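# Slide a tape roll onto a rod with two hands

## Task

Get the roll of tape threaded onto the rod so it stays there on its own once the robot lets go; it must not be held in place only by the robot. Anything the robot is still touching at the end must not drop more than about a fingernail's width when left unsupported. Every hand motor must have settled, since any motor in either hand still reading moving in hand_stopped_by at the end means failure. Nothing may be knocked or placed off the table.

## Robot and tools

Robot: the upper body of a humanoid on a stand past the table's -x edge, with left_arm (a left hand, on the +y side) and right_arm (a right hand, on the -y side). Each hand has five fingers driven by six motors: little, ring, middle, index, thumb_bend, thumb_turn.

World frame (used in all printed poses): table top at z = 0, +z up, +x across the table away from the robot; the table's near edge is at x = 0.18 m. Shoulders sit about 0.28 m above the pelvis (pelvis 0.01 to 0.14 m above the table), 0.06 m toward +x, and 0.10 m to either side. A hand point can get at most 0.62 m from its shoulder, and printed positions get less exact at long reach.

Hand point frame: a point 0.05 m in front of the palm where index pad and thumb tip meet in a pinch. Its +z runs along the straight fingers (which reach 0.06 to 0.07 m past it), +y points out of the palm, +x crosses the palm away from the thumb on the right hand and toward the thumb on the left hand. A wrist bracket on the little-finger side sticks out 0.03 m beyond the point along +y and 0.11 m across the palm; it can collide.

A row is 28 numbers, always all of them, even if one arm is idle: left_arm dx, dy, dz, rx, ry, rz, then left_gripper little, ring, middle, index, thumb_bend, thumb_turn, force_limit, speed, then the same 14 for right_arm and right_gripper. All lie in [-1, 1].

Arm numbers are offsets, not poses: a target for the hand point relative to its measured pose when the action began, expressed in that hand point's own axes. Every row in an action is measured from that same starting pose, not from the row before it. Scale: 1.0 equals 0.6 m for dx, dy, dz and 180 degrees for rotation; rx, ry, rz form one rotation vector. Each control step the command is clipped to within 70 mm and 16 degrees of the measured pose, so big offsets need several actions; position wins over orientation if both cannot be met.

Hand numbers are absolute targets: fingers +1 straight, -1 curled into the palm; thumb_bend +1 straight, -1 fully bent; thumb_turn +1 beside the palm, -1 opposite the fingers. A pinch is about index -0.22, thumb_bend -0.75, thumb_turn -0.57. force_limit maps -1..+1 to roughly 0..10 N at the fingertip (0..15 N for thumb motors) and only stops closing motion. speed maps -1..+1 from nearly still to full travel in 0.6 s; close at speed -0.9 or lower for a gentle grip. There is no "no change" value: to keep a hand as is, resend its last eight numbers (or, before any, its hand_measured plus hand_force_limit and hand_speed). A motor only starts when its target changes by 0.01 or more. With the thumb turned fully in front, a hand can wrap objects 0.035 to 0.08 m across, lying across the palm toward the wrist; turn the thumb before reaching.

Tools:
- execute_actions(actions): list of actions; each action is up to 15 rows, one per 1/30 s step, the last row repeated to fill 15 steps. An empty list just returns state and images.
- move(target, speed, blocking): target is one 28-number row whose arm offsets are from the pose in the last result that showed one; each hand point travels straight there, arms finishing together, lasting 0.5 to 10 s. speed is m/s, 0.002 to 0.5 (default 0.25), turning up to twice that in rad/s. Paths ignore obstacles and the other arm. blocking=false returns after 0.5 s; then use wait or stop before other motion commands.
- wait(seconds): 0 to 10, lets the scene run holding the last command.
- stop(): brakes a running move; needs room.
- zoom_image(camera, region): region [x0, y0, x1, y1] in pixels, at most 504 by 504; cameras cam_head and cam_high (896x504), cam_left_wrist and cam_right_wrist (504x504).
- show_instructions(): shows the reference image pages.
- finished_scene(scene): ends the scene; the robot first holds the last command.

Results: each arm's end_effector_position (m) and end_effector_quat_wxyz in the world frame; "Hand target" lines show where each arm is now being driven; "pose unreachable" means a clearance check altered that arm's command. Per hand, hand_measured, hand_stopped_by (moving, target, force, stalled, fault) and hand_load_n (positive pushes a finger open) list six values in motor order. A lost grip shows as loads falling to near 0. A move adds a line such as done, off_target, moving, held or fault, plus limits (paced = clipped, held = steps blocked, after which the arm may jump fast). Joint torques are noisy, offset drive outputs. MOTOR HOT warns from 90 °C; at 120 °C that arm drops.

Avoid: arms striking or pressing hard on each other (any part, including fingers and bracket); contact torque reaching a joint's limit (22.2 N m, but 4.45 N m for wrist pitch and yaw, including held weight), which freezes that arm 10 s; fast or deep presses into contact; dropping or slamming the tape; pushing anything off the table. Loose objects can be nudged by outside pushes now and then. Finish with the roll resting on the rod by itself and all hand motors stopped.

Each tool is called by a JSON object that holds its "method" and its "body", one argument or row to a line.

## Session

{"method": "execute_actions", "body": {
  "actions": []
}}

Scene clock: 0.00 s.
left_arm: end_effector_position=(+0.0828, +0.1945, +0.4778) hand_measured=(+1.000, +1.000, +1.000, +1.000, +1.000, +1.000) hand_load_n=(+0.0, +0.0, +0.0, +0.0, +0.0, +0.0) hand_stopped_by=(target, target, target, target, target, target) hand_force_limit=0.00 hand_speed=-0.80 end_effector_quat_wxyz=(+0.069, -0.050, -0.047, +0.995) | right_arm: end_effector_position=(+0.1314, -0.0977, +0.5008) hand_measured=(+1.000, +1.000, +1.000, +1.000, +1.000, +1.000) hand_load_n=(+0.0, +0.0, +0.0, +0.0, +0.0, +0.0) hand_stopped_by=(target, target, target, target, target, target) hand_force_limit=0.00 hand_speed=-0.80 end_effector_quat_wxyz=(+0.961, -0.091, -0.028, +0.261)
Joint positions: left_arm=[-0.227  0.539  0.156 -0.62  -0.712 -1.047 -0.227] | right_arm=[-0.16  -0.573 -0.107 -0.653  0.71  -1.082  0.153]
Joint velocities: left_arm=[ 0.014  0.012  0.003 -0.014  0.014  0.     0.   ] | right_arm=[-0.008  0.018 -0.002  0.006  0.003  0.     0.   ]
Joint torques (N m, as the arm reports them, + toward a larger angle): no reading
Motor temperatures (°C, as the motors report them): left_arm=[47 46 40 47 44 35 36] | right_arm=[45 49 44 48 42 34 37]
Hand target (left_arm): +0.083, +0.195, +0.478; +0.069, -0.050, -0.047, +0.995
Hand target (right_arm): +0.131, -0.098, +0.501; +0.961, -0.091, -0.028, +0.261
camera_calibration (this result's frames):
cam_left_wrist: T_world_to_cam=[[0.253108, 0.963175, 0.090724, -0.253615], [-0.748152, 0.254329, -0.612851, 0.307441], [-0.613356, 0.0872419, 0.784973, -0.210833], [0, 0, 0, 1]] pos_world=[0.164888, 0.184478, 0.376922]
cam_right_wrist: T_world_to_cam=[[-0.530342, 0.825252, -0.194157, 0.238096], [-0.66954, -0.548193, -0.5012, 0.28754], [-0.520051, -0.135811, 0.843269, -0.234719], [0, 0, 0, 1]] pos_world=[0.196726, -0.0707391, 0.388274]

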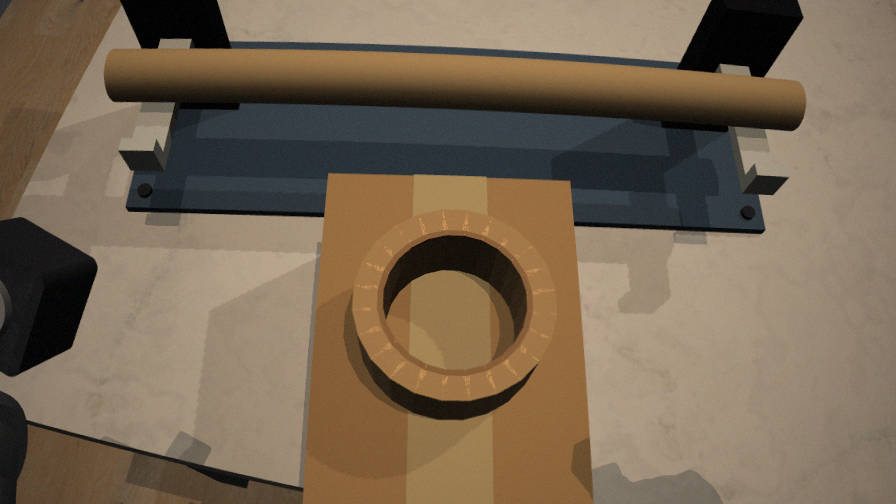

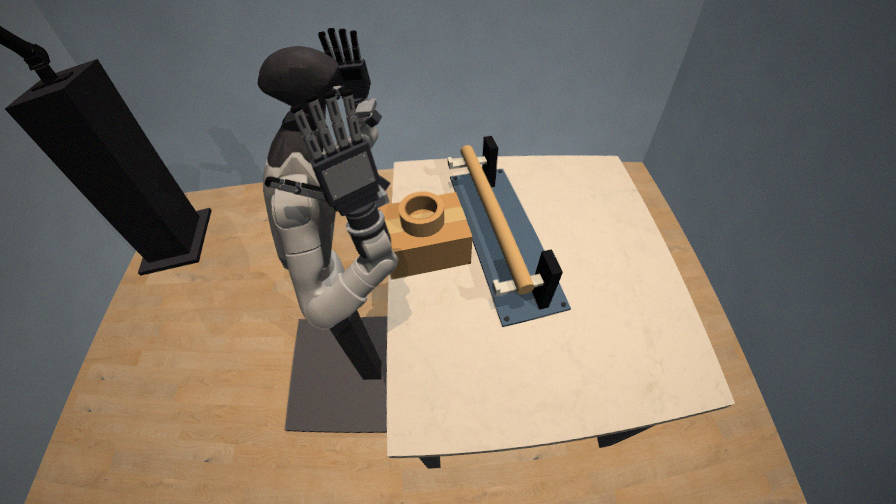

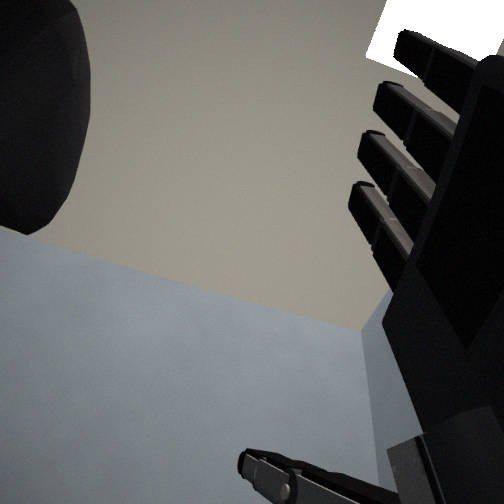

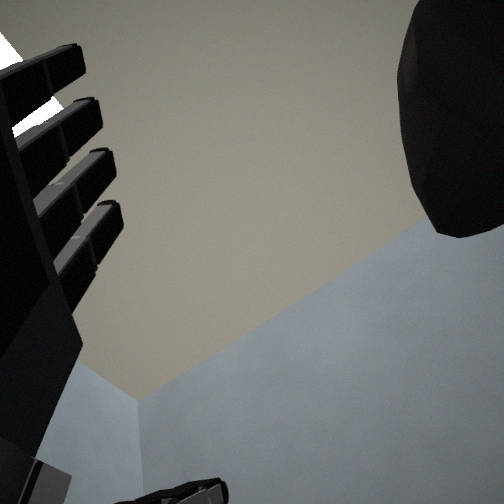

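{"method": "move", "body": {
  "target": [-0.232,0.077,-0.4,-0.52,-0.285,0.16,1,1,0.1,0.1,0.2,-0.75,0.4,0,0.543,-0.072,-0.527,-0.367,0.611,-0.32,0.4,0.4,0.4,0.4,1,-1,0.6,0],
  "speed": 0.35
}}

{"method": "move", "body": {
  "target": [0.05,0.085,0.073,0,0,0,1,1,0.1,0.1,0.2,-0.75,0.4,0,0,0.075,0.025,0,0,0,0.4,0.4,0.4,0.4,1,-1,0.6,0],
  "speed": 0.12
}}

Scene clock: 4.93 s.
left_arm: end_effector_position=(+0.2372, +0.1494, +0.2467) hand_measured=(+1.000, +1.000, +0.100, +0.100, +0.200, -0.750) hand_load_n=(+0.0, +0.0, +0.0, +0.0, +0.0, +0.0) hand_stopped_by=(target, target, target, target, target, target) hand_force_limit=0.40 hand_speed=0.00 end_effector_quat_wxyz=(+0.222, -0.283, +0.743, -0.565) | right_arm: end_effector_position=(+0.4709, -0.0330, +0.2032) hand_measured=(+0.400, +0.400, +0.400, +0.400, +1.000, -1.000) hand_load_n=(+0.0, +0.0, +0.0, +0.0, +0.0, +0.0) hand_stopped_by=(target, target, target, target, target, target) hand_force_limit=0.60 hand_speed=0.00 end_effector_quat_wxyz=(-0.399, +0.627, -0.547, +0.384)
Joint positions: left_arm=[-0.018  1.211  0.499 -0.546 -0.043 -0.587 -0.789] | right_arm=[-1.054 -0.939  0.845 -0.367 -0.549  1.126  0.648]
Joint velocities: left_arm=[ 0.006  0.006 -0.002 -0.006 -0.006  0.     0.   ] | right_arm=[-0.014  0.     0.008  0.     0.002  0.004  0.   ]
Joint torques (N m, as the arm reports them, + toward a larger angle): left_arm=[-3.71  3.83  2.17 -1.32 -0.42  0.18  0.9 ] | right_arm=[-4.68 -1.97 -1.75  0.18 -0.49  0.08 -0.39]
Motor temperatures (°C, as the motors report them): left_arm=[47 47 41 47 44 35 36] | right_arm=[46 50 45 48 43 34 37]
Hand target (left_arm): +0.238, +0.149, +0.246; +0.224, -0.282, +0.744, -0.563
Hand target (right_arm): +0.471, -0.033, +0.203; -0.399, +0.627, -0.547, +0.385
Off the commanded pose (left_arm): 0.003 m, 2 deg.
Off the commanded pose (right_arm): 0.014 m, 3 deg.
move: off_target (right_arm)
camera_calibration (this result's frames):
cam_left_wrist: T_world_to_cam=[[0.243033, -0.104517, 0.964371, -0.281862], [-0.957924, -0.18236, 0.221644, 0.20189], [0.152697, -0.977661, -0.144439, 0.275839], [0, 0, 0, 1]] pos_world=[0.219777, 0.277035, 0.266914]
cam_right_wrist: T_world_to_cam=[[-0.388309, -0.0412904, -0.920604, 0.359125], [-0.547885, 0.813604, 0.194605, 0.24739], [0.740971, 0.579952, -0.338552, -0.128488], [0, 0, 0, 1]] pos_world=[0.370198, -0.111933, 0.238968]

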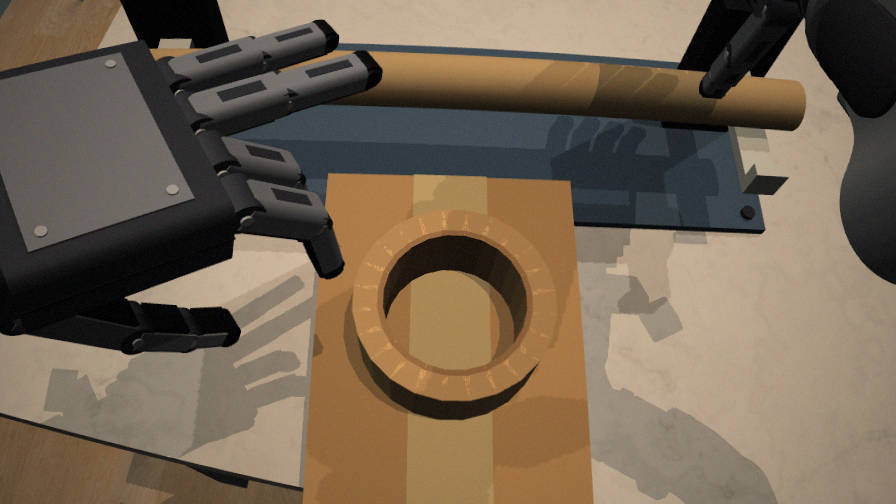

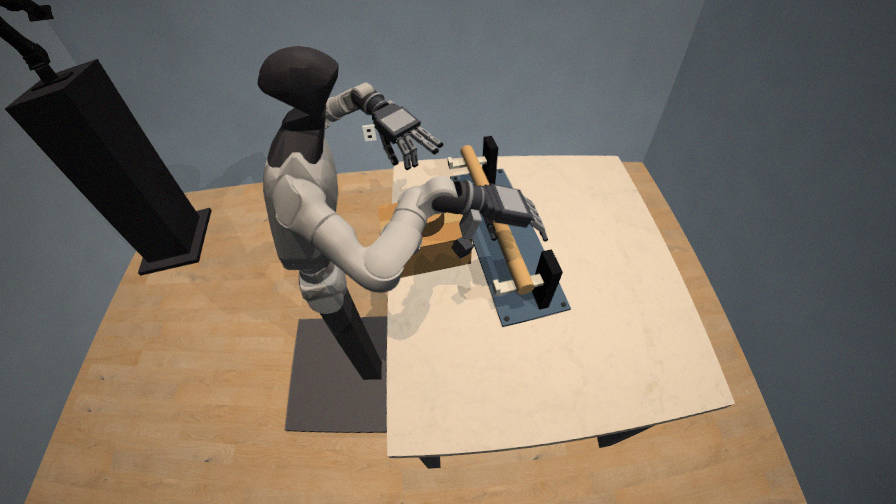

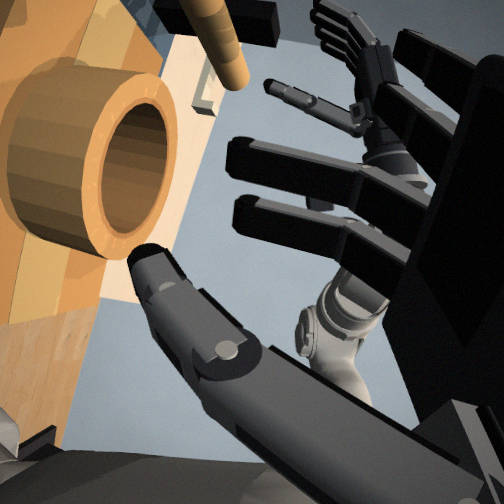

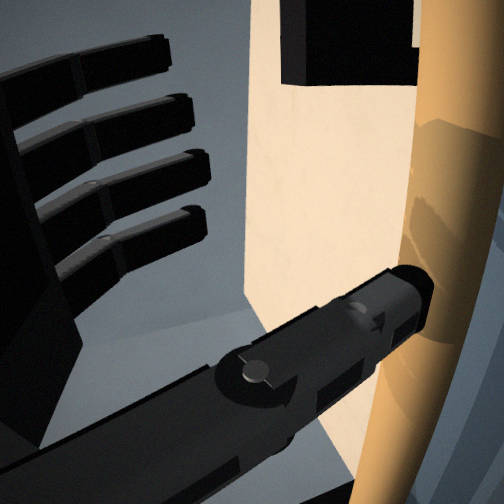

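Scene clock: 5.93 s.
left_arm: end_effector_position=(+0.2328, +0.1082, +0.1854) hand_measured=(+1.000, +1.000, +0.100, +0.100, +0.200, -0.750) hand_load_n=(+0.0, +0.0, +0.0, +0.0, +0.0, +0.0) hand_stopped_by=(target, target, target, target, target, target) hand_force_limit=0.40 hand_speed=0.00 end_effector_quat_wxyz=(+0.219, -0.284, +0.743, -0.565) | right_arm: end_effector_position=(+0.4673, -0.0359, +0.1564) hand_measured=(+0.400, +0.400, +0.400, +0.400, +1.000, -1.000) hand_load_n=(+0.0, +0.0, +0.0, +0.0, +0.0, +0.0) hand_stopped_by=(target, target, target, target, target, target) hand_force_limit=0.60 hand_speed=0.00 end_effector_quat_wxyz=(-0.399, +0.627, -0.548, +0.384)
Joint positions: left_arm=[ 0.015  0.972  0.217 -0.699  0.372 -0.522 -0.665] | right_arm=[-0.908 -0.86   0.86  -0.305 -0.549  1.084  0.463]
Joint velocities: left_arm=[ 0.008 -0.014  0.006  0.005 -0.009  0.     0.   ] | right_arm=[ 0.009 -0.006  0.009  0.002 -0.002  0.    -0.001]
Joint torques (N m, as the arm reports them, + toward a larger angle): left_arm=[-3.43  2.41  1.8  -2.39 -0.35  0.17  0.91] | right_arm=[-4.62 -1.9  -1.81 -0.19 -0.37 -0.11 -0.48]
Motor temperatures (°C, as the motors report them): left_arm=[47 47 41 47 44 35 36] | right_arm=[47 50 45 48 43 34 37]
Hand target (left_arm): +0.234, +0.108, +0.186; +0.221, -0.283, +0.743, -0.565
Hand target (right_arm): +0.468, -0.035, +0.157; -0.400, +0.627, -0.547, +0.384
Off the commanded pose (left_arm): 0.002 m, 0 deg.
Off the commanded pose (right_arm): 0.001 m, 0 deg.
move: done
camera_calibration (this result's frames):
cam_left_wrist: T_world_to_cam=[[0.249085, -0.103849, 0.962898, -0.227211], [-0.956902, -0.179675, 0.228156, 0.202038], [0.149314, -0.978229, -0.144127, 0.228189], [0, 0, 0, 1]] pos_world=[0.215854, 0.235926, 0.205573]
cam_right_wrist: T_world_to_cam=[[-0.389156, -0.039631, -0.920319, 0.314928], [-0.545882, 0.814676, 0.195744, 0.255761], [0.742005, 0.57856, -0.33867, -0.140434], [0, 0, 0, 1]] pos_world=[0.366374, -0.114632, 0.19221]

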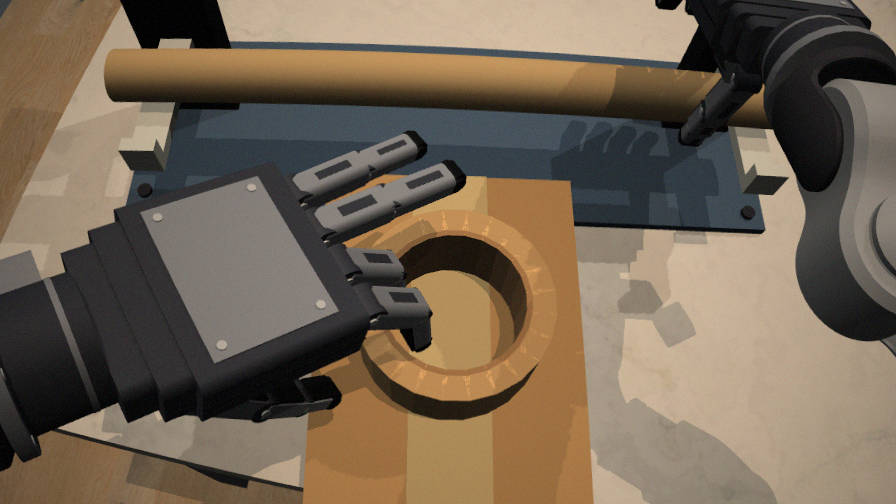

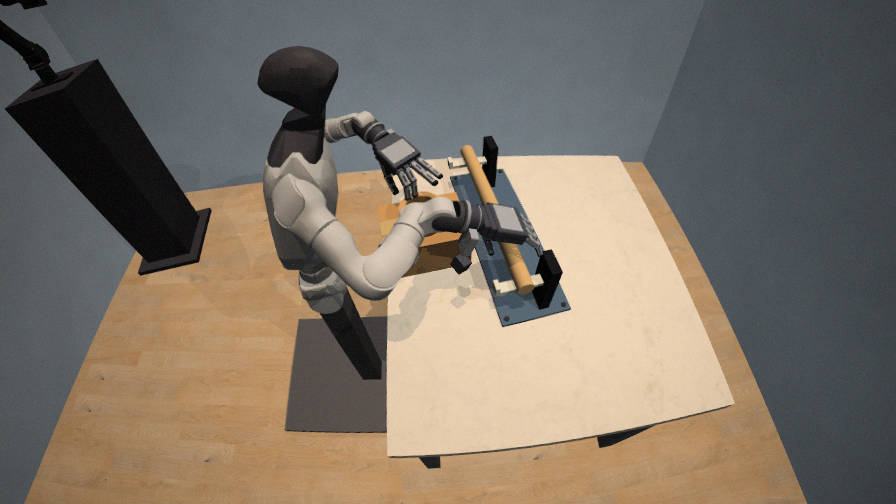

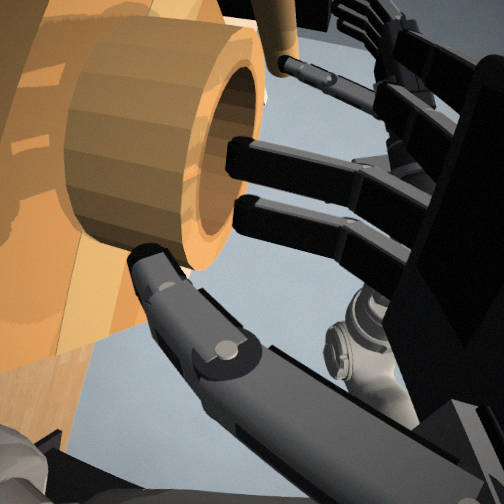

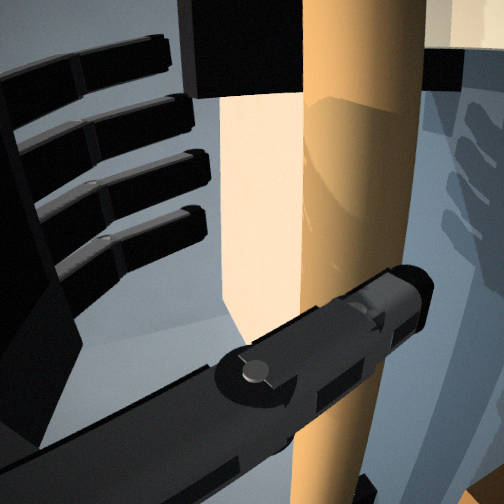

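{"method": "move", "body": {
  "target": [-0.01,0.06,0.032,0,0,0,1,1,0.1,0.1,0.2,-0.75,0.4,0,-0.055,0.07,0.025,0,-0.03,0,0.4,0.4,0.4,0.4,1,-1,0.6,0],
  "speed": 0.06
}}

{"method": "move", "body": {
  "target": [0,0.005,0.006,0,0,0,1,1,0.1,0.1,-0.55,-0.8,0.4,0,0,0.028,0.05,0,0,0,0.2,0.3,0.3,0.3,1,-1,0.6,0],
  "speed": 0.06
}}

{"method": "move", "body": {
  "target": [0,0,0,0,0,0,1,1,-0.5,-0.5,-0.55,-0.8,0.6,-0.6,0,0,0,0,0,0,-1,-1,-1,-1,-0.6,-1,0.7,-0.5]
}}

Scene clock: 7.80 s.
left_arm: end_effector_position=(+0.2409, +0.1048, +0.1460) hand_measured=(+1.000, +1.000, +0.100, +0.100, +0.200, -0.750) hand_load_n=(+0.0, +0.0, +0.0, +0.0, +0.0, +0.0) hand_stopped_by=(target, target, target, target, target, target) hand_force_limit=0.40 hand_speed=0.00 end_effector_quat_wxyz=(+0.215, -0.284, +0.743, -0.566) | right_arm: end_effector_position=(+0.4624, -0.0052, +0.1126) hand_measured=(+0.400, +0.400, +0.400, +0.400, +1.000, -1.000) hand_load_n=(+0.0, +0.0, +0.0, +0.0, +0.0, +0.0) hand_stopped_by=(target, target, target, target, target, target) hand_force_limit=0.60 hand_speed=0.00 end_effector_quat_wxyz=(-0.425, +0.643, -0.528, +0.356)
Joint positions: left_arm=[-0.002  0.877  0.084 -0.544  0.585 -0.641 -0.539] | right_arm=[-0.826 -0.712  0.873 -0.141 -0.542  0.922  0.283]
Joint velocities: left_arm=[-0.021 -0.012  0.008  0.006  0.009  0.     0.001] | right_arm=[ 0.003  0.006 -0.021  0.     0.006 -0.003  0.   ]
Joint torques (N m, as the arm reports them, + toward a larger angle): left_arm=[-3.49  2.21  1.81 -2.3  -0.47  0.05  0.92] | right_arm=[-4.45 -1.59 -1.65 -0.67 -0.18 -0.15 -0.48]
Motor temperatures (°C, as the motors report them): left_arm=[47 47 41 47 44 35 36] | right_arm=[48 50 45 48 43 34 38]
Hand target (left_arm): +0.242, +0.105, +0.145; +0.216, -0.284, +0.744, -0.565
Hand target (right_arm): +0.462, -0.005, +0.112; -0.426, +0.643, -0.528, +0.354
Off the commanded pose (left_arm): 0.003 m, 0 deg.
Off the commanded pose (right_arm): 0.002 m, 0 deg.
move: done
camera_calibration (this result's frames):
cam_left_wrist: T_world_to_cam=[[0.253885, -0.100426, 0.962007, -0.192995], [-0.956406, -0.174475, 0.234193, 0.216561], [0.144327, -0.979527, -0.140344, 0.218745], [0, 0, 0, 1]] pos_world=[0.224549, 0.232669, 0.165645]
cam_right_wrist: T_world_to_cam=[[-0.38771, -0.0409409, -0.920872, 0.273344], [-0.613263, 0.757294, 0.224531, 0.264265], [0.688178, 0.651789, -0.318718, -0.146344], [0, 0, 0, 1]] pos_world=[0.368753, -0.0935499, 0.145736]

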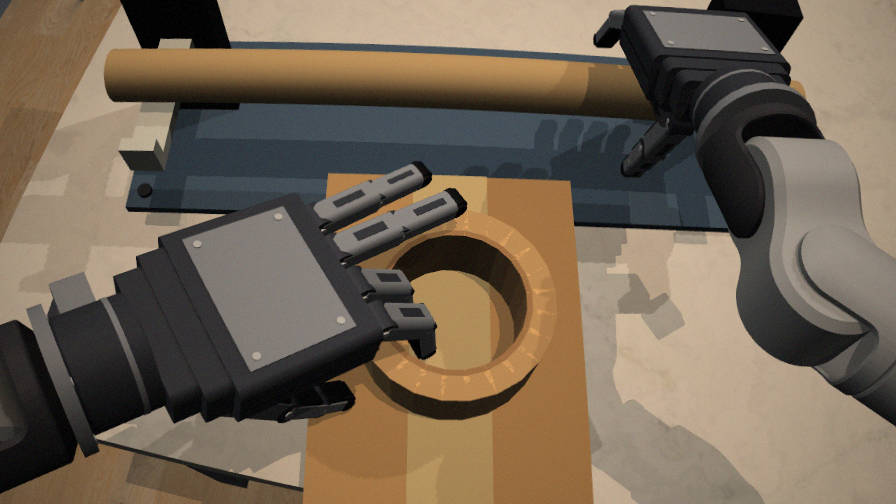

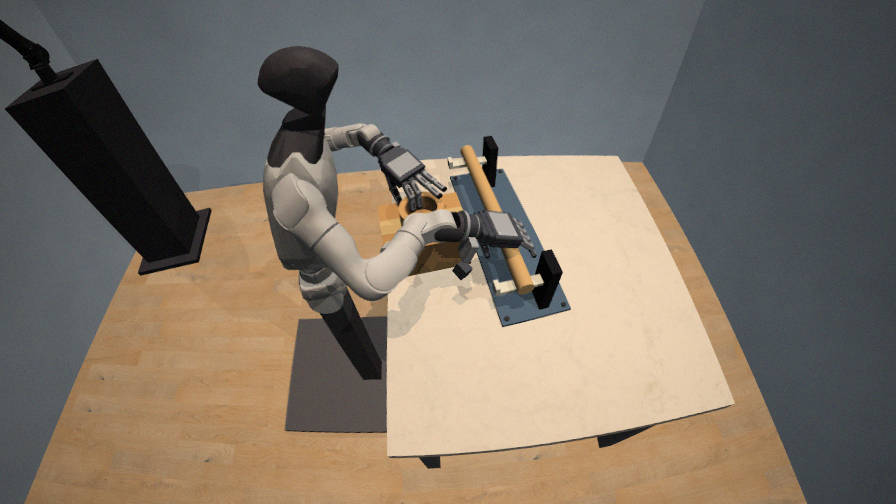

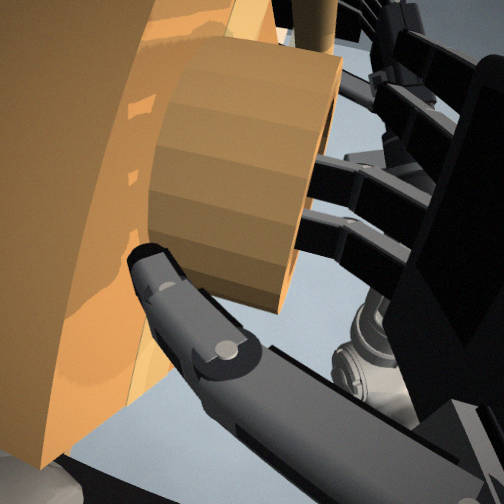

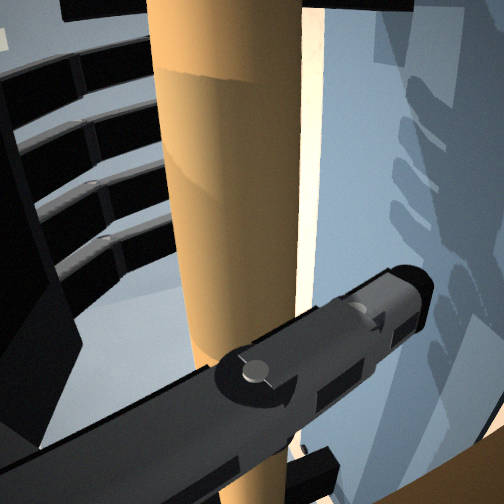

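Scene clock: 8.80 s.
left_arm: end_effector_position=(+0.2416, +0.1031, +0.1415) hand_measured=(+1.000, +1.000, +0.100, +0.100, -0.548, -0.800) hand_load_n=(+0.0, +0.0, +0.5, +0.0, +1.0, +0.0) hand_stopped_by=(target, target, target, target, target, target) hand_force_limit=0.40 hand_speed=0.00 end_effector_quat_wxyz=(+0.213, -0.285, +0.744, -0.565) | right_arm: end_effector_position=(+0.4839, -0.0024, +0.0864) hand_measured=(+0.200, +0.300, +0.300, +0.300, +1.000, -1.000) hand_load_n=(+0.0, +0.0, +0.0, +0.0, +0.0, +0.0) hand_stopped_by=(target, target, target, target, target, target) hand_force_limit=0.60 hand_speed=0.00 end_effector_quat_wxyz=(-0.425, +0.643, -0.526, +0.359)
Joint positions: left_arm=[-0.009  0.865  0.065 -0.532  0.607 -0.643 -0.534] | right_arm=[-0.86  -0.605  0.869  0.15  -0.509  0.753  0.167]
Joint velocities: left_arm=[-0.008 -0.006 -0.005  0.003  0.002  0.     0.   ] | right_arm=[ 0.006  0.009 -0.017 -0.011 -0.006 -0.002  0.   ]
Joint torques (N m, as the arm reports them, + toward a larger angle): left_arm=[-3.58  2.    1.79 -2.58 -0.63  0.06  0.99] | right_arm=[-5.14 -1.6  -1.57 -0.71 -0.05 -0.18 -0.47]
Motor temperatures (°C, as the motors report them): left_arm=[47 47 41 47 44 35 36] | right_arm=[48 50 45 48 43 34 38]
Hand target (left_arm): +0.243, +0.103, +0.142; +0.215, -0.284, +0.743, -0.566
Hand target (right_arm): +0.484, -0.001, +0.087; -0.427, +0.642, -0.526, +0.358
Off the commanded pose (left_arm): 0.001 m, 0 deg.
Off the commanded pose (right_arm): 0.001 m, 0 deg.
move: done
camera_calibration (this result's frames):
cam_left_wrist: T_world_to_cam=[[0.25862, -0.102125, 0.960566, -0.1898], [-0.955298, -0.174506, 0.238649, 0.217158], [0.143253, -0.979346, -0.142691, 0.216976], [0, 0, 0, 1]] pos_world=[0.225454, 0.231006, 0.161451]
cam_right_wrist: T_world_to_cam=[[-0.382846, -0.0464647, -0.922643, 0.255431], [-0.613738, 0.759265, 0.21643, 0.282243], [0.690474, 0.649121, -0.319198, -0.172427], [0, 0, 0, 1]] pos_world=[0.390071, -0.0905027, 0.119547]

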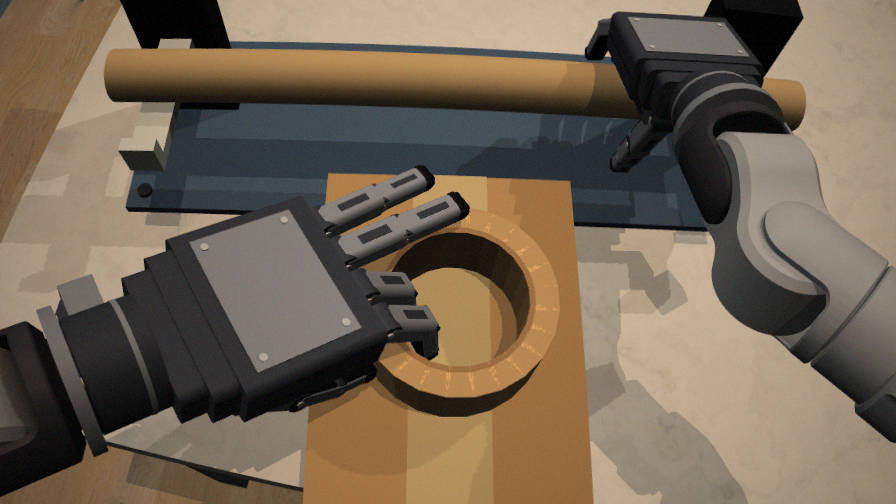

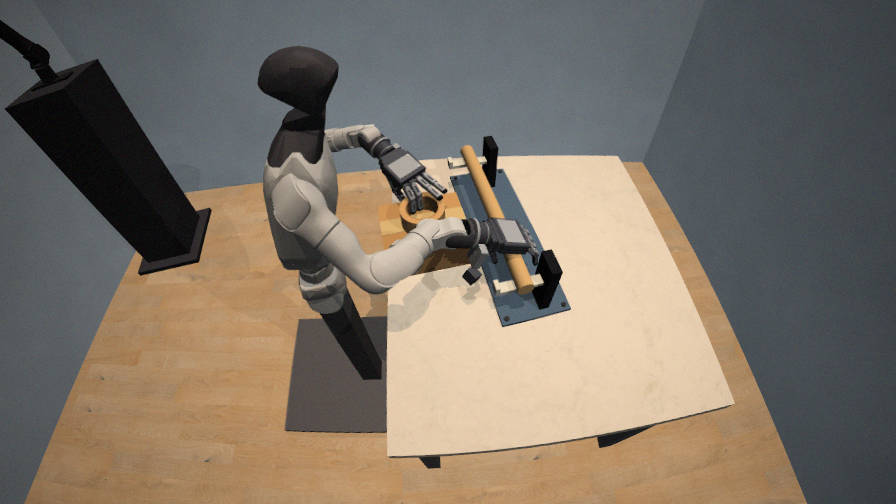

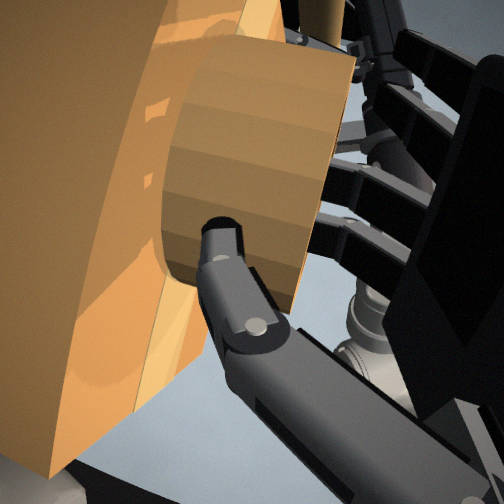

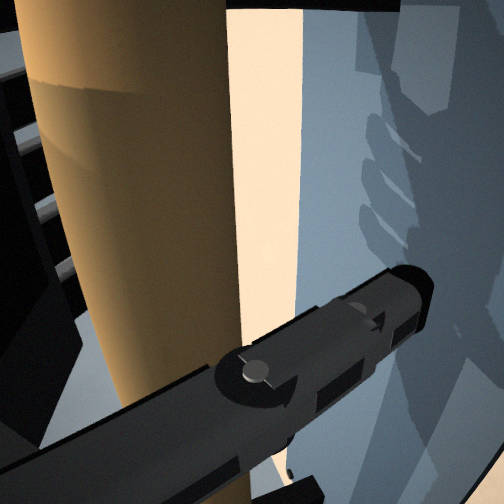

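Scene clock: 10.83 s.
left_arm: end_effector_position=(+0.2416, +0.1030, +0.1417) hand_measured=(+1.000, +1.000, +0.004, +0.016, -0.544, -0.800) hand_load_n=(+0.0, +0.0, +9.5, +9.0, +7.0, +2.0) hand_stopped_by=(target, target, force, force, target, target) hand_force_limit=0.60 hand_speed=-0.60 end_effector_quat_wxyz=(+0.213, -0.285, +0.744, -0.565) | right_arm: end_effector_position=(+0.4833, -0.0023, +0.0854) hand_measured=(-0.596, -0.870, -0.858, -0.834, +0.114, -1.000) hand_load_n=(+0.0, +10.0, +11.0, +4.0, +13.5, +6.5) hand_stopped_by=(force, force, force, force, force, target) hand_force_limit=0.70 hand_speed=-0.50 end_effector_quat_wxyz=(-0.424, +0.644, -0.527, +0.358)
Joint positions: left_arm=[-0.01   0.865  0.065 -0.532  0.607 -0.644 -0.533] | right_arm=[-0.859 -0.604  0.868  0.151 -0.508  0.753  0.169]
Joint velocities: left_arm=[-0.011 -0.014  0.     0.011 -0.002  0.     0.   ] | right_arm=[ 0.005  0.    -0.003  0.009 -0.012  0.     0.   ]
Joint torques (N m, as the arm reports them, + toward a larger angle): left_arm=[-3.28  2.31  1.85 -2.73 -0.8   0.12  0.77] | right_arm=[-6.01 -1.79 -2.13 -1.78 -0.26 -0.12 -0.68]
Motor temperatures (°C, as the motors report them): left_arm=[47 47 41 47 44 35 36] | right_arm=[50 50 45 48 43 34 38]
Hand target (left_arm): +0.242, +0.103, +0.141; +0.213, -0.285, +0.744, -0.565
Hand target (right_arm): +0.484, -0.002, +0.086; -0.425, +0.643, -0.526, +0.359
Off the commanded pose (left_arm): 0.000 m, 0 deg.
Off the commanded pose (right_arm): 0.001 m, 0 deg.
move: done
camera_calibration (this result's frames):
cam_left_wrist: T_world_to_cam=[[0.257641, -0.10188, 0.960855, -0.189823], [-0.955651, -0.173689, 0.23783, 0.217183], [0.14266, -0.979516, -0.142111, 0.216972], [0, 0, 0, 1]] pos_world=[0.225504, 0.230911, 0.161574]
cam_right_wrist: T_world_to_cam=[[-0.386472, -0.0452361, -0.921191, 0.255932], [-0.612141, 0.75967, 0.21951, 0.280975], [0.689872, 0.648733, -0.321282, -0.171904], [0, 0, 0, 1]] pos_world=[0.389499, -0.090351, 0.118856]

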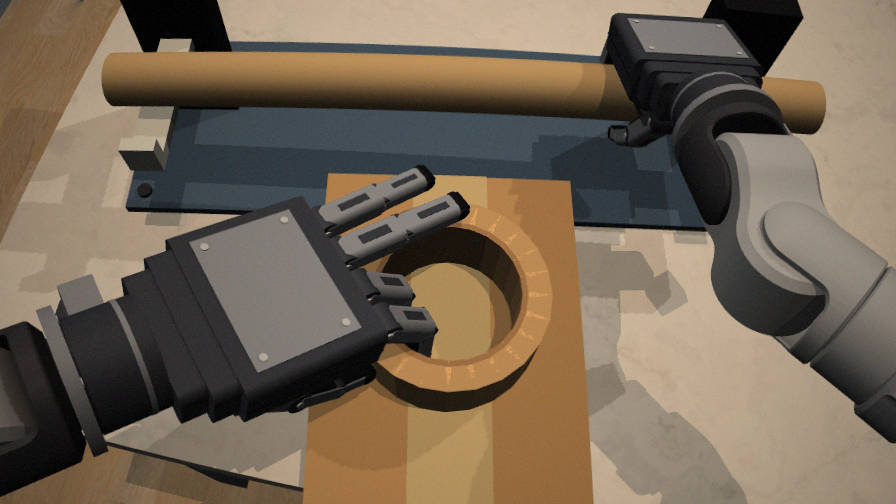

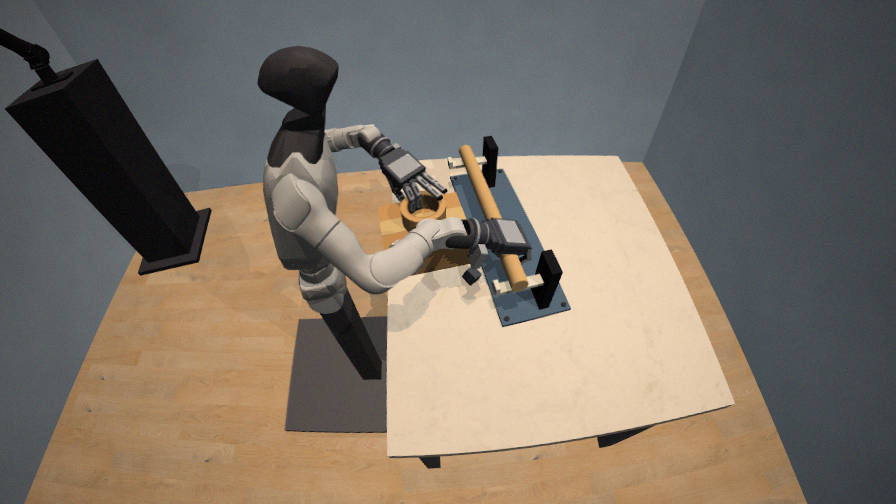

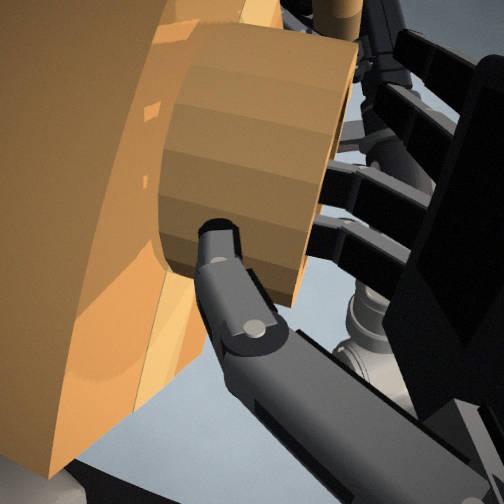

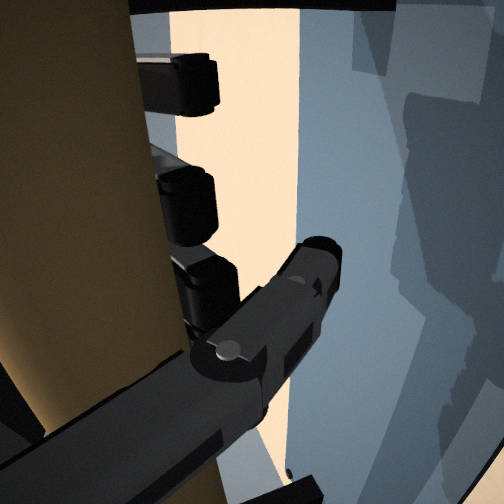

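{"method": "move", "body": {
  "target": [-0.015,-0.145,-0.115,0,0,0,1,1,-0.5,-0.5,-0.55,-0.8,0.6,-0.6,0.05,-0.2,-0.1,0,0,0.012,-0.98,-1,-1,-1,-0.6,-1,0.7,-0.5],
  "speed": 0.12
}}

{"method": "move", "body": {
  "target": [-0.225,0.012,-0.052,0.244,-0.125,-0.504,1,1,-0.5,-0.5,-0.55,-0.8,0.6,-0.6,0.24,0.035,-0.085,0,0,0,-0.98,-1,-1,-1,-0.6,-1,0.7,-0.5],
  "speed": 0.3
}}

Scene clock: 12.87 s.
left_arm: end_effector_position=(+0.2228, +0.1419, +0.2446) hand_measured=(+1.000, +1.000, +0.004, +0.016, -0.544, -0.800) hand_load_n=(+0.0, +0.0, +9.5, +9.0, +8.0, +2.0) hand_stopped_by=(target, target, force, force, target, target) hand_force_limit=0.60 hand_speed=-0.60 end_effector_quat_wxyz=(+0.219, -0.283, +0.744, -0.564) | right_arm: end_effector_position=(+0.4807, -0.0325, +0.2180) hand_measured=(-0.910, -0.870, -0.858, -0.834, +0.114, -1.000) hand_load_n=(+10.5, +9.5, +11.0, +5.0, +12.5, +7.5) hand_stopped_by=(force, force, force, force, force, target) hand_force_limit=0.70 hand_speed=-0.50 end_effector_quat_wxyz=(-0.429, +0.634, -0.541, +0.349)
Joint positions: left_arm=[ 0.08   1.181  0.578 -0.642 -0.052 -0.558 -0.793] | right_arm=[-1.005 -0.97   0.671 -0.284 -0.448  0.895  0.629]
Joint velocities: left_arm=[ 0.015  0.008  0.     0.017 -0.011  0.    -0.002] | right_arm=[-0.009 -0.014  0.     0.005  0.     0.     0.001]
Joint torques (N m, as the arm reports them, + toward a larger angle): left_arm=[-3.38  3.28  2.74 -0.88 -1.34  0.14  1.21] | right_arm=[-5.61 -2.18 -2.79 -0.67 -0.22  0.03 -0.6 ]
Motor temperatures (°C, as the motors report them): left_arm=[48 47 41 47 44 35 36] | right_arm=[51 51 46 48 43 34 38]
Hand target (left_arm): +0.223, +0.142, +0.245; +0.218, -0.285, +0.743, -0.564
Hand target (right_arm): +0.479, -0.032, +0.216; -0.428, +0.635, -0.542, +0.346
Off the commanded pose (left_arm): 0.003 m, 1 deg.
Off the commanded pose (right_arm): 0.002 m, 0 deg.
move: done
camera_calibration (this result's frames):
cam_left_wrist: T_world_to_cam=[[0.248258, -0.105522, 0.96293, -0.277847], [-0.957124, -0.179898, 0.227047, 0.18535], [0.14927, -0.978009, -0.145659, 0.271553], [0, 0, 0, 1]] pos_world=[0.205846, 0.269606, 0.265018]
cam_right_wrist: T_world_to_cam=[[-0.395819, -0.0077177, -0.918296, 0.380743], [-0.597191, 0.761812, 0.251009, 0.259205], [0.697632, 0.647752, -0.306149, -0.114952], [0, 0, 0, 1]] pos_world=[0.385695, -0.120067, 0.249379]

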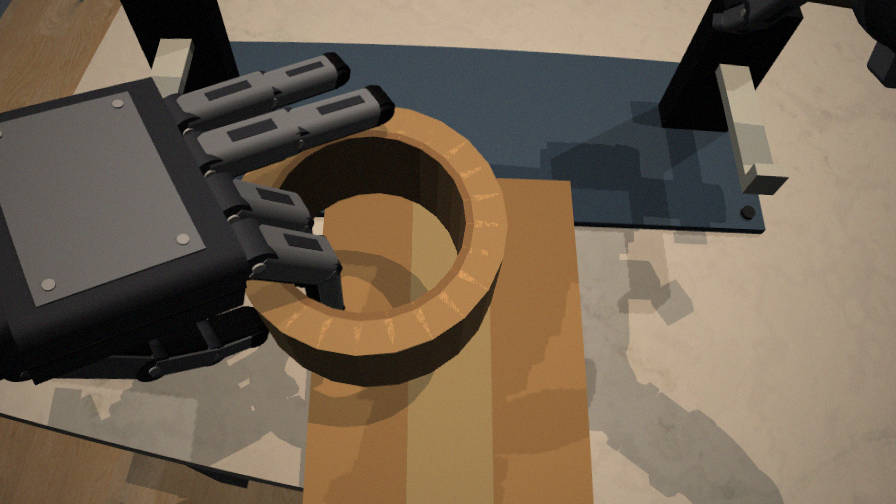

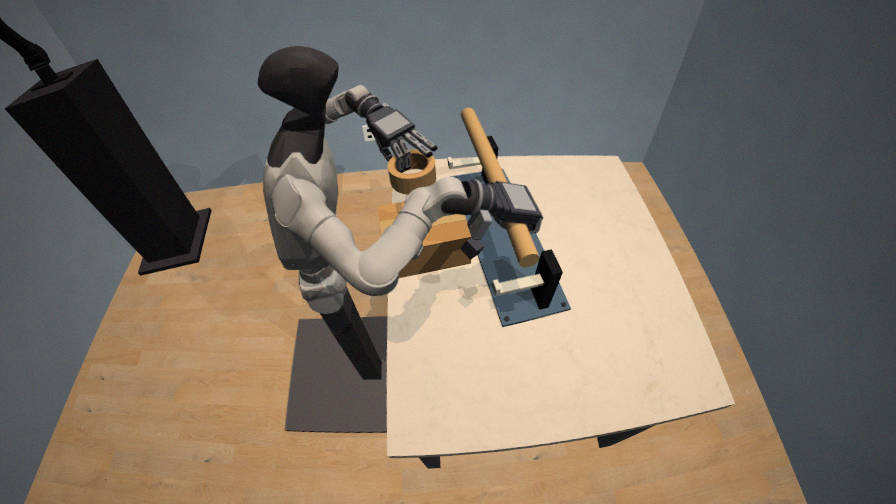

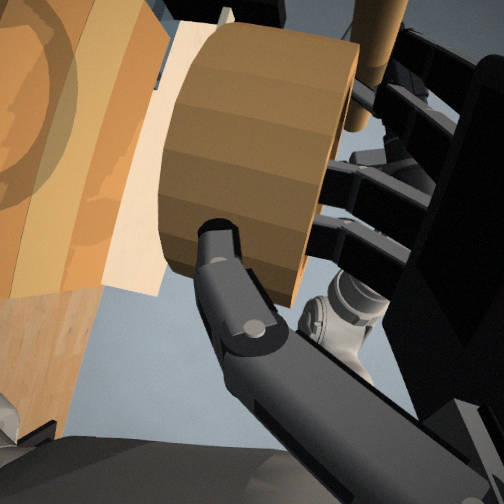

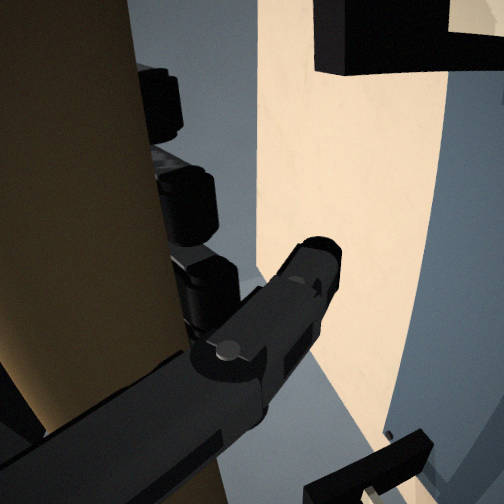

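Scene clock: 16.27 s.
left_arm: end_effector_position=(+0.3013, +0.2628, +0.2465) hand_measured=(+1.000, +1.000, +0.004, +0.016, -0.544, -0.800) hand_load_n=(+0.0, +0.0, +7.5, +9.0, +9.5, +2.5) hand_stopped_by=(target, target, force, force, target, target) hand_force_limit=0.60 hand_speed=-0.60 end_effector_quat_wxyz=(+0.011, +0.713, -0.035, +0.700) | right_arm: end_effector_position=(+0.4530, -0.1858, +0.2157) hand_measured=(-0.910, -0.870, -0.858, -0.834, +0.114, -1.000) hand_load_n=(+10.5, +9.5, +11.0, +5.0, +12.5, +7.5) hand_stopped_by=(force, force, force, force, force, target) hand_force_limit=0.70 hand_speed=-0.50 end_effector_quat_wxyz=(+0.432, -0.626, +0.548, -0.350)
Joint positions: left_arm=[ 0.246  0.665  0.474 -0.437 -0.691  0.164 -0.379] | right_arm=[-0.21  -1.371 -0.013 -0.074 -0.096  0.141  0.381]
Joint velocities: left_arm=[-0.002  0.005 -0.008 -0.003  0.011  0.008  0.   ] | right_arm=[-0.015  0.008 -0.003  0.002  0.     0.     0.   ]
Joint torques (N m, as the arm reports them, + toward a larger angle): left_arm=[-2.82  3.03  2.62 -3.92 -0.98 -1.16  0.06] | right_arm=[-3.37 -3.94 -3.29  0.57  0.87 -0.15 -0.66]
Motor temperatures (°C, as the motors report them): left_arm=[48 48 41 48 44 35 37] | right_arm=[52 52 47 48 43 34 39]
Hand target (left_arm): +0.301, +0.264, +0.247; +0.012, +0.713, -0.032, +0.700
Hand target (right_arm): +0.453, -0.186, +0.216; -0.433, +0.625, -0.548, +0.349
Off the commanded pose (left_arm): 0.007 m, 2 deg.
Off the commanded pose (right_arm): 0.003 m, 1 deg.
move: off_target (left_arm)
camera_calibration (this result's frames):
cam_left_wrist: T_world_to_cam=[[0.0416418, 0.99533, -0.0870847, -0.254577], [-0.528853, 0.0959068, 0.843277, -0.0716384], [0.847692, 0.0109393, 0.530377, -0.258557], [0, 0, 0, 1]] pos_world=[0.191891, 0.263088, 0.175374]
cam_right_wrist: T_world_to_cam=[[-0.393309, 0.0117955, -0.919331, 0.369251], [-0.585759, 0.767498, 0.260447, 0.353841], [0.708657, 0.640943, -0.294954, -0.005762], [0, 0, 0, 1]] pos_world=[0.356579, -0.272234, 0.245608]

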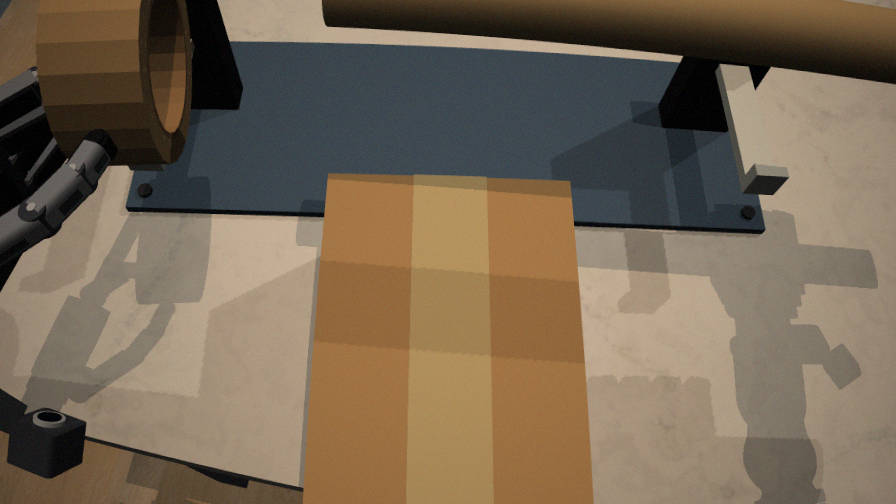

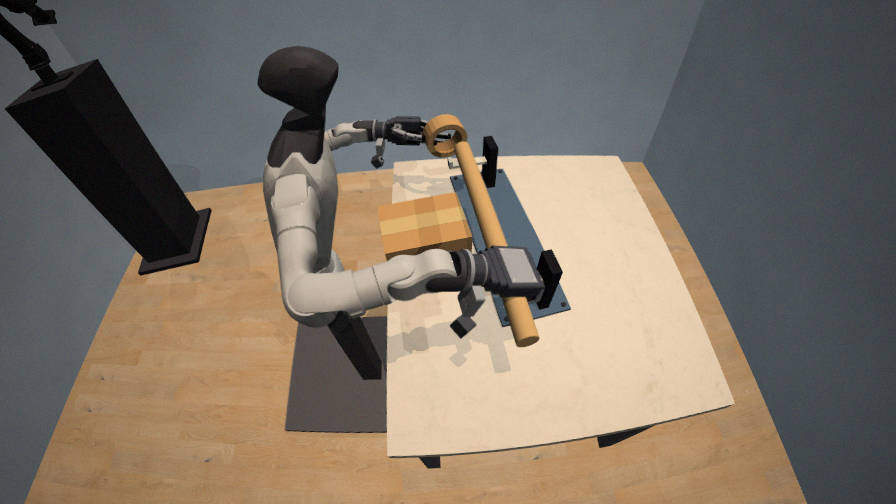

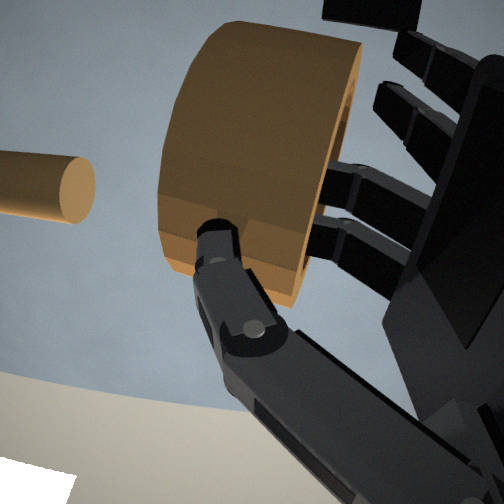

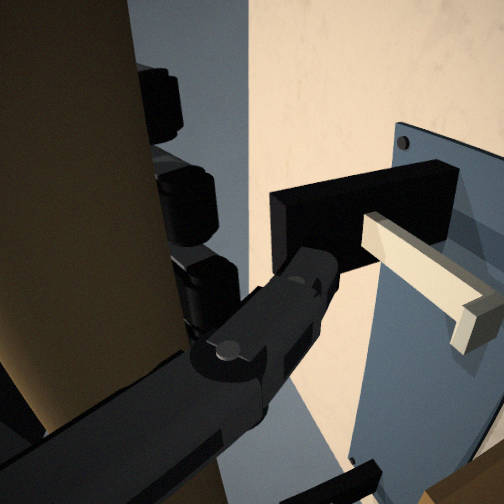

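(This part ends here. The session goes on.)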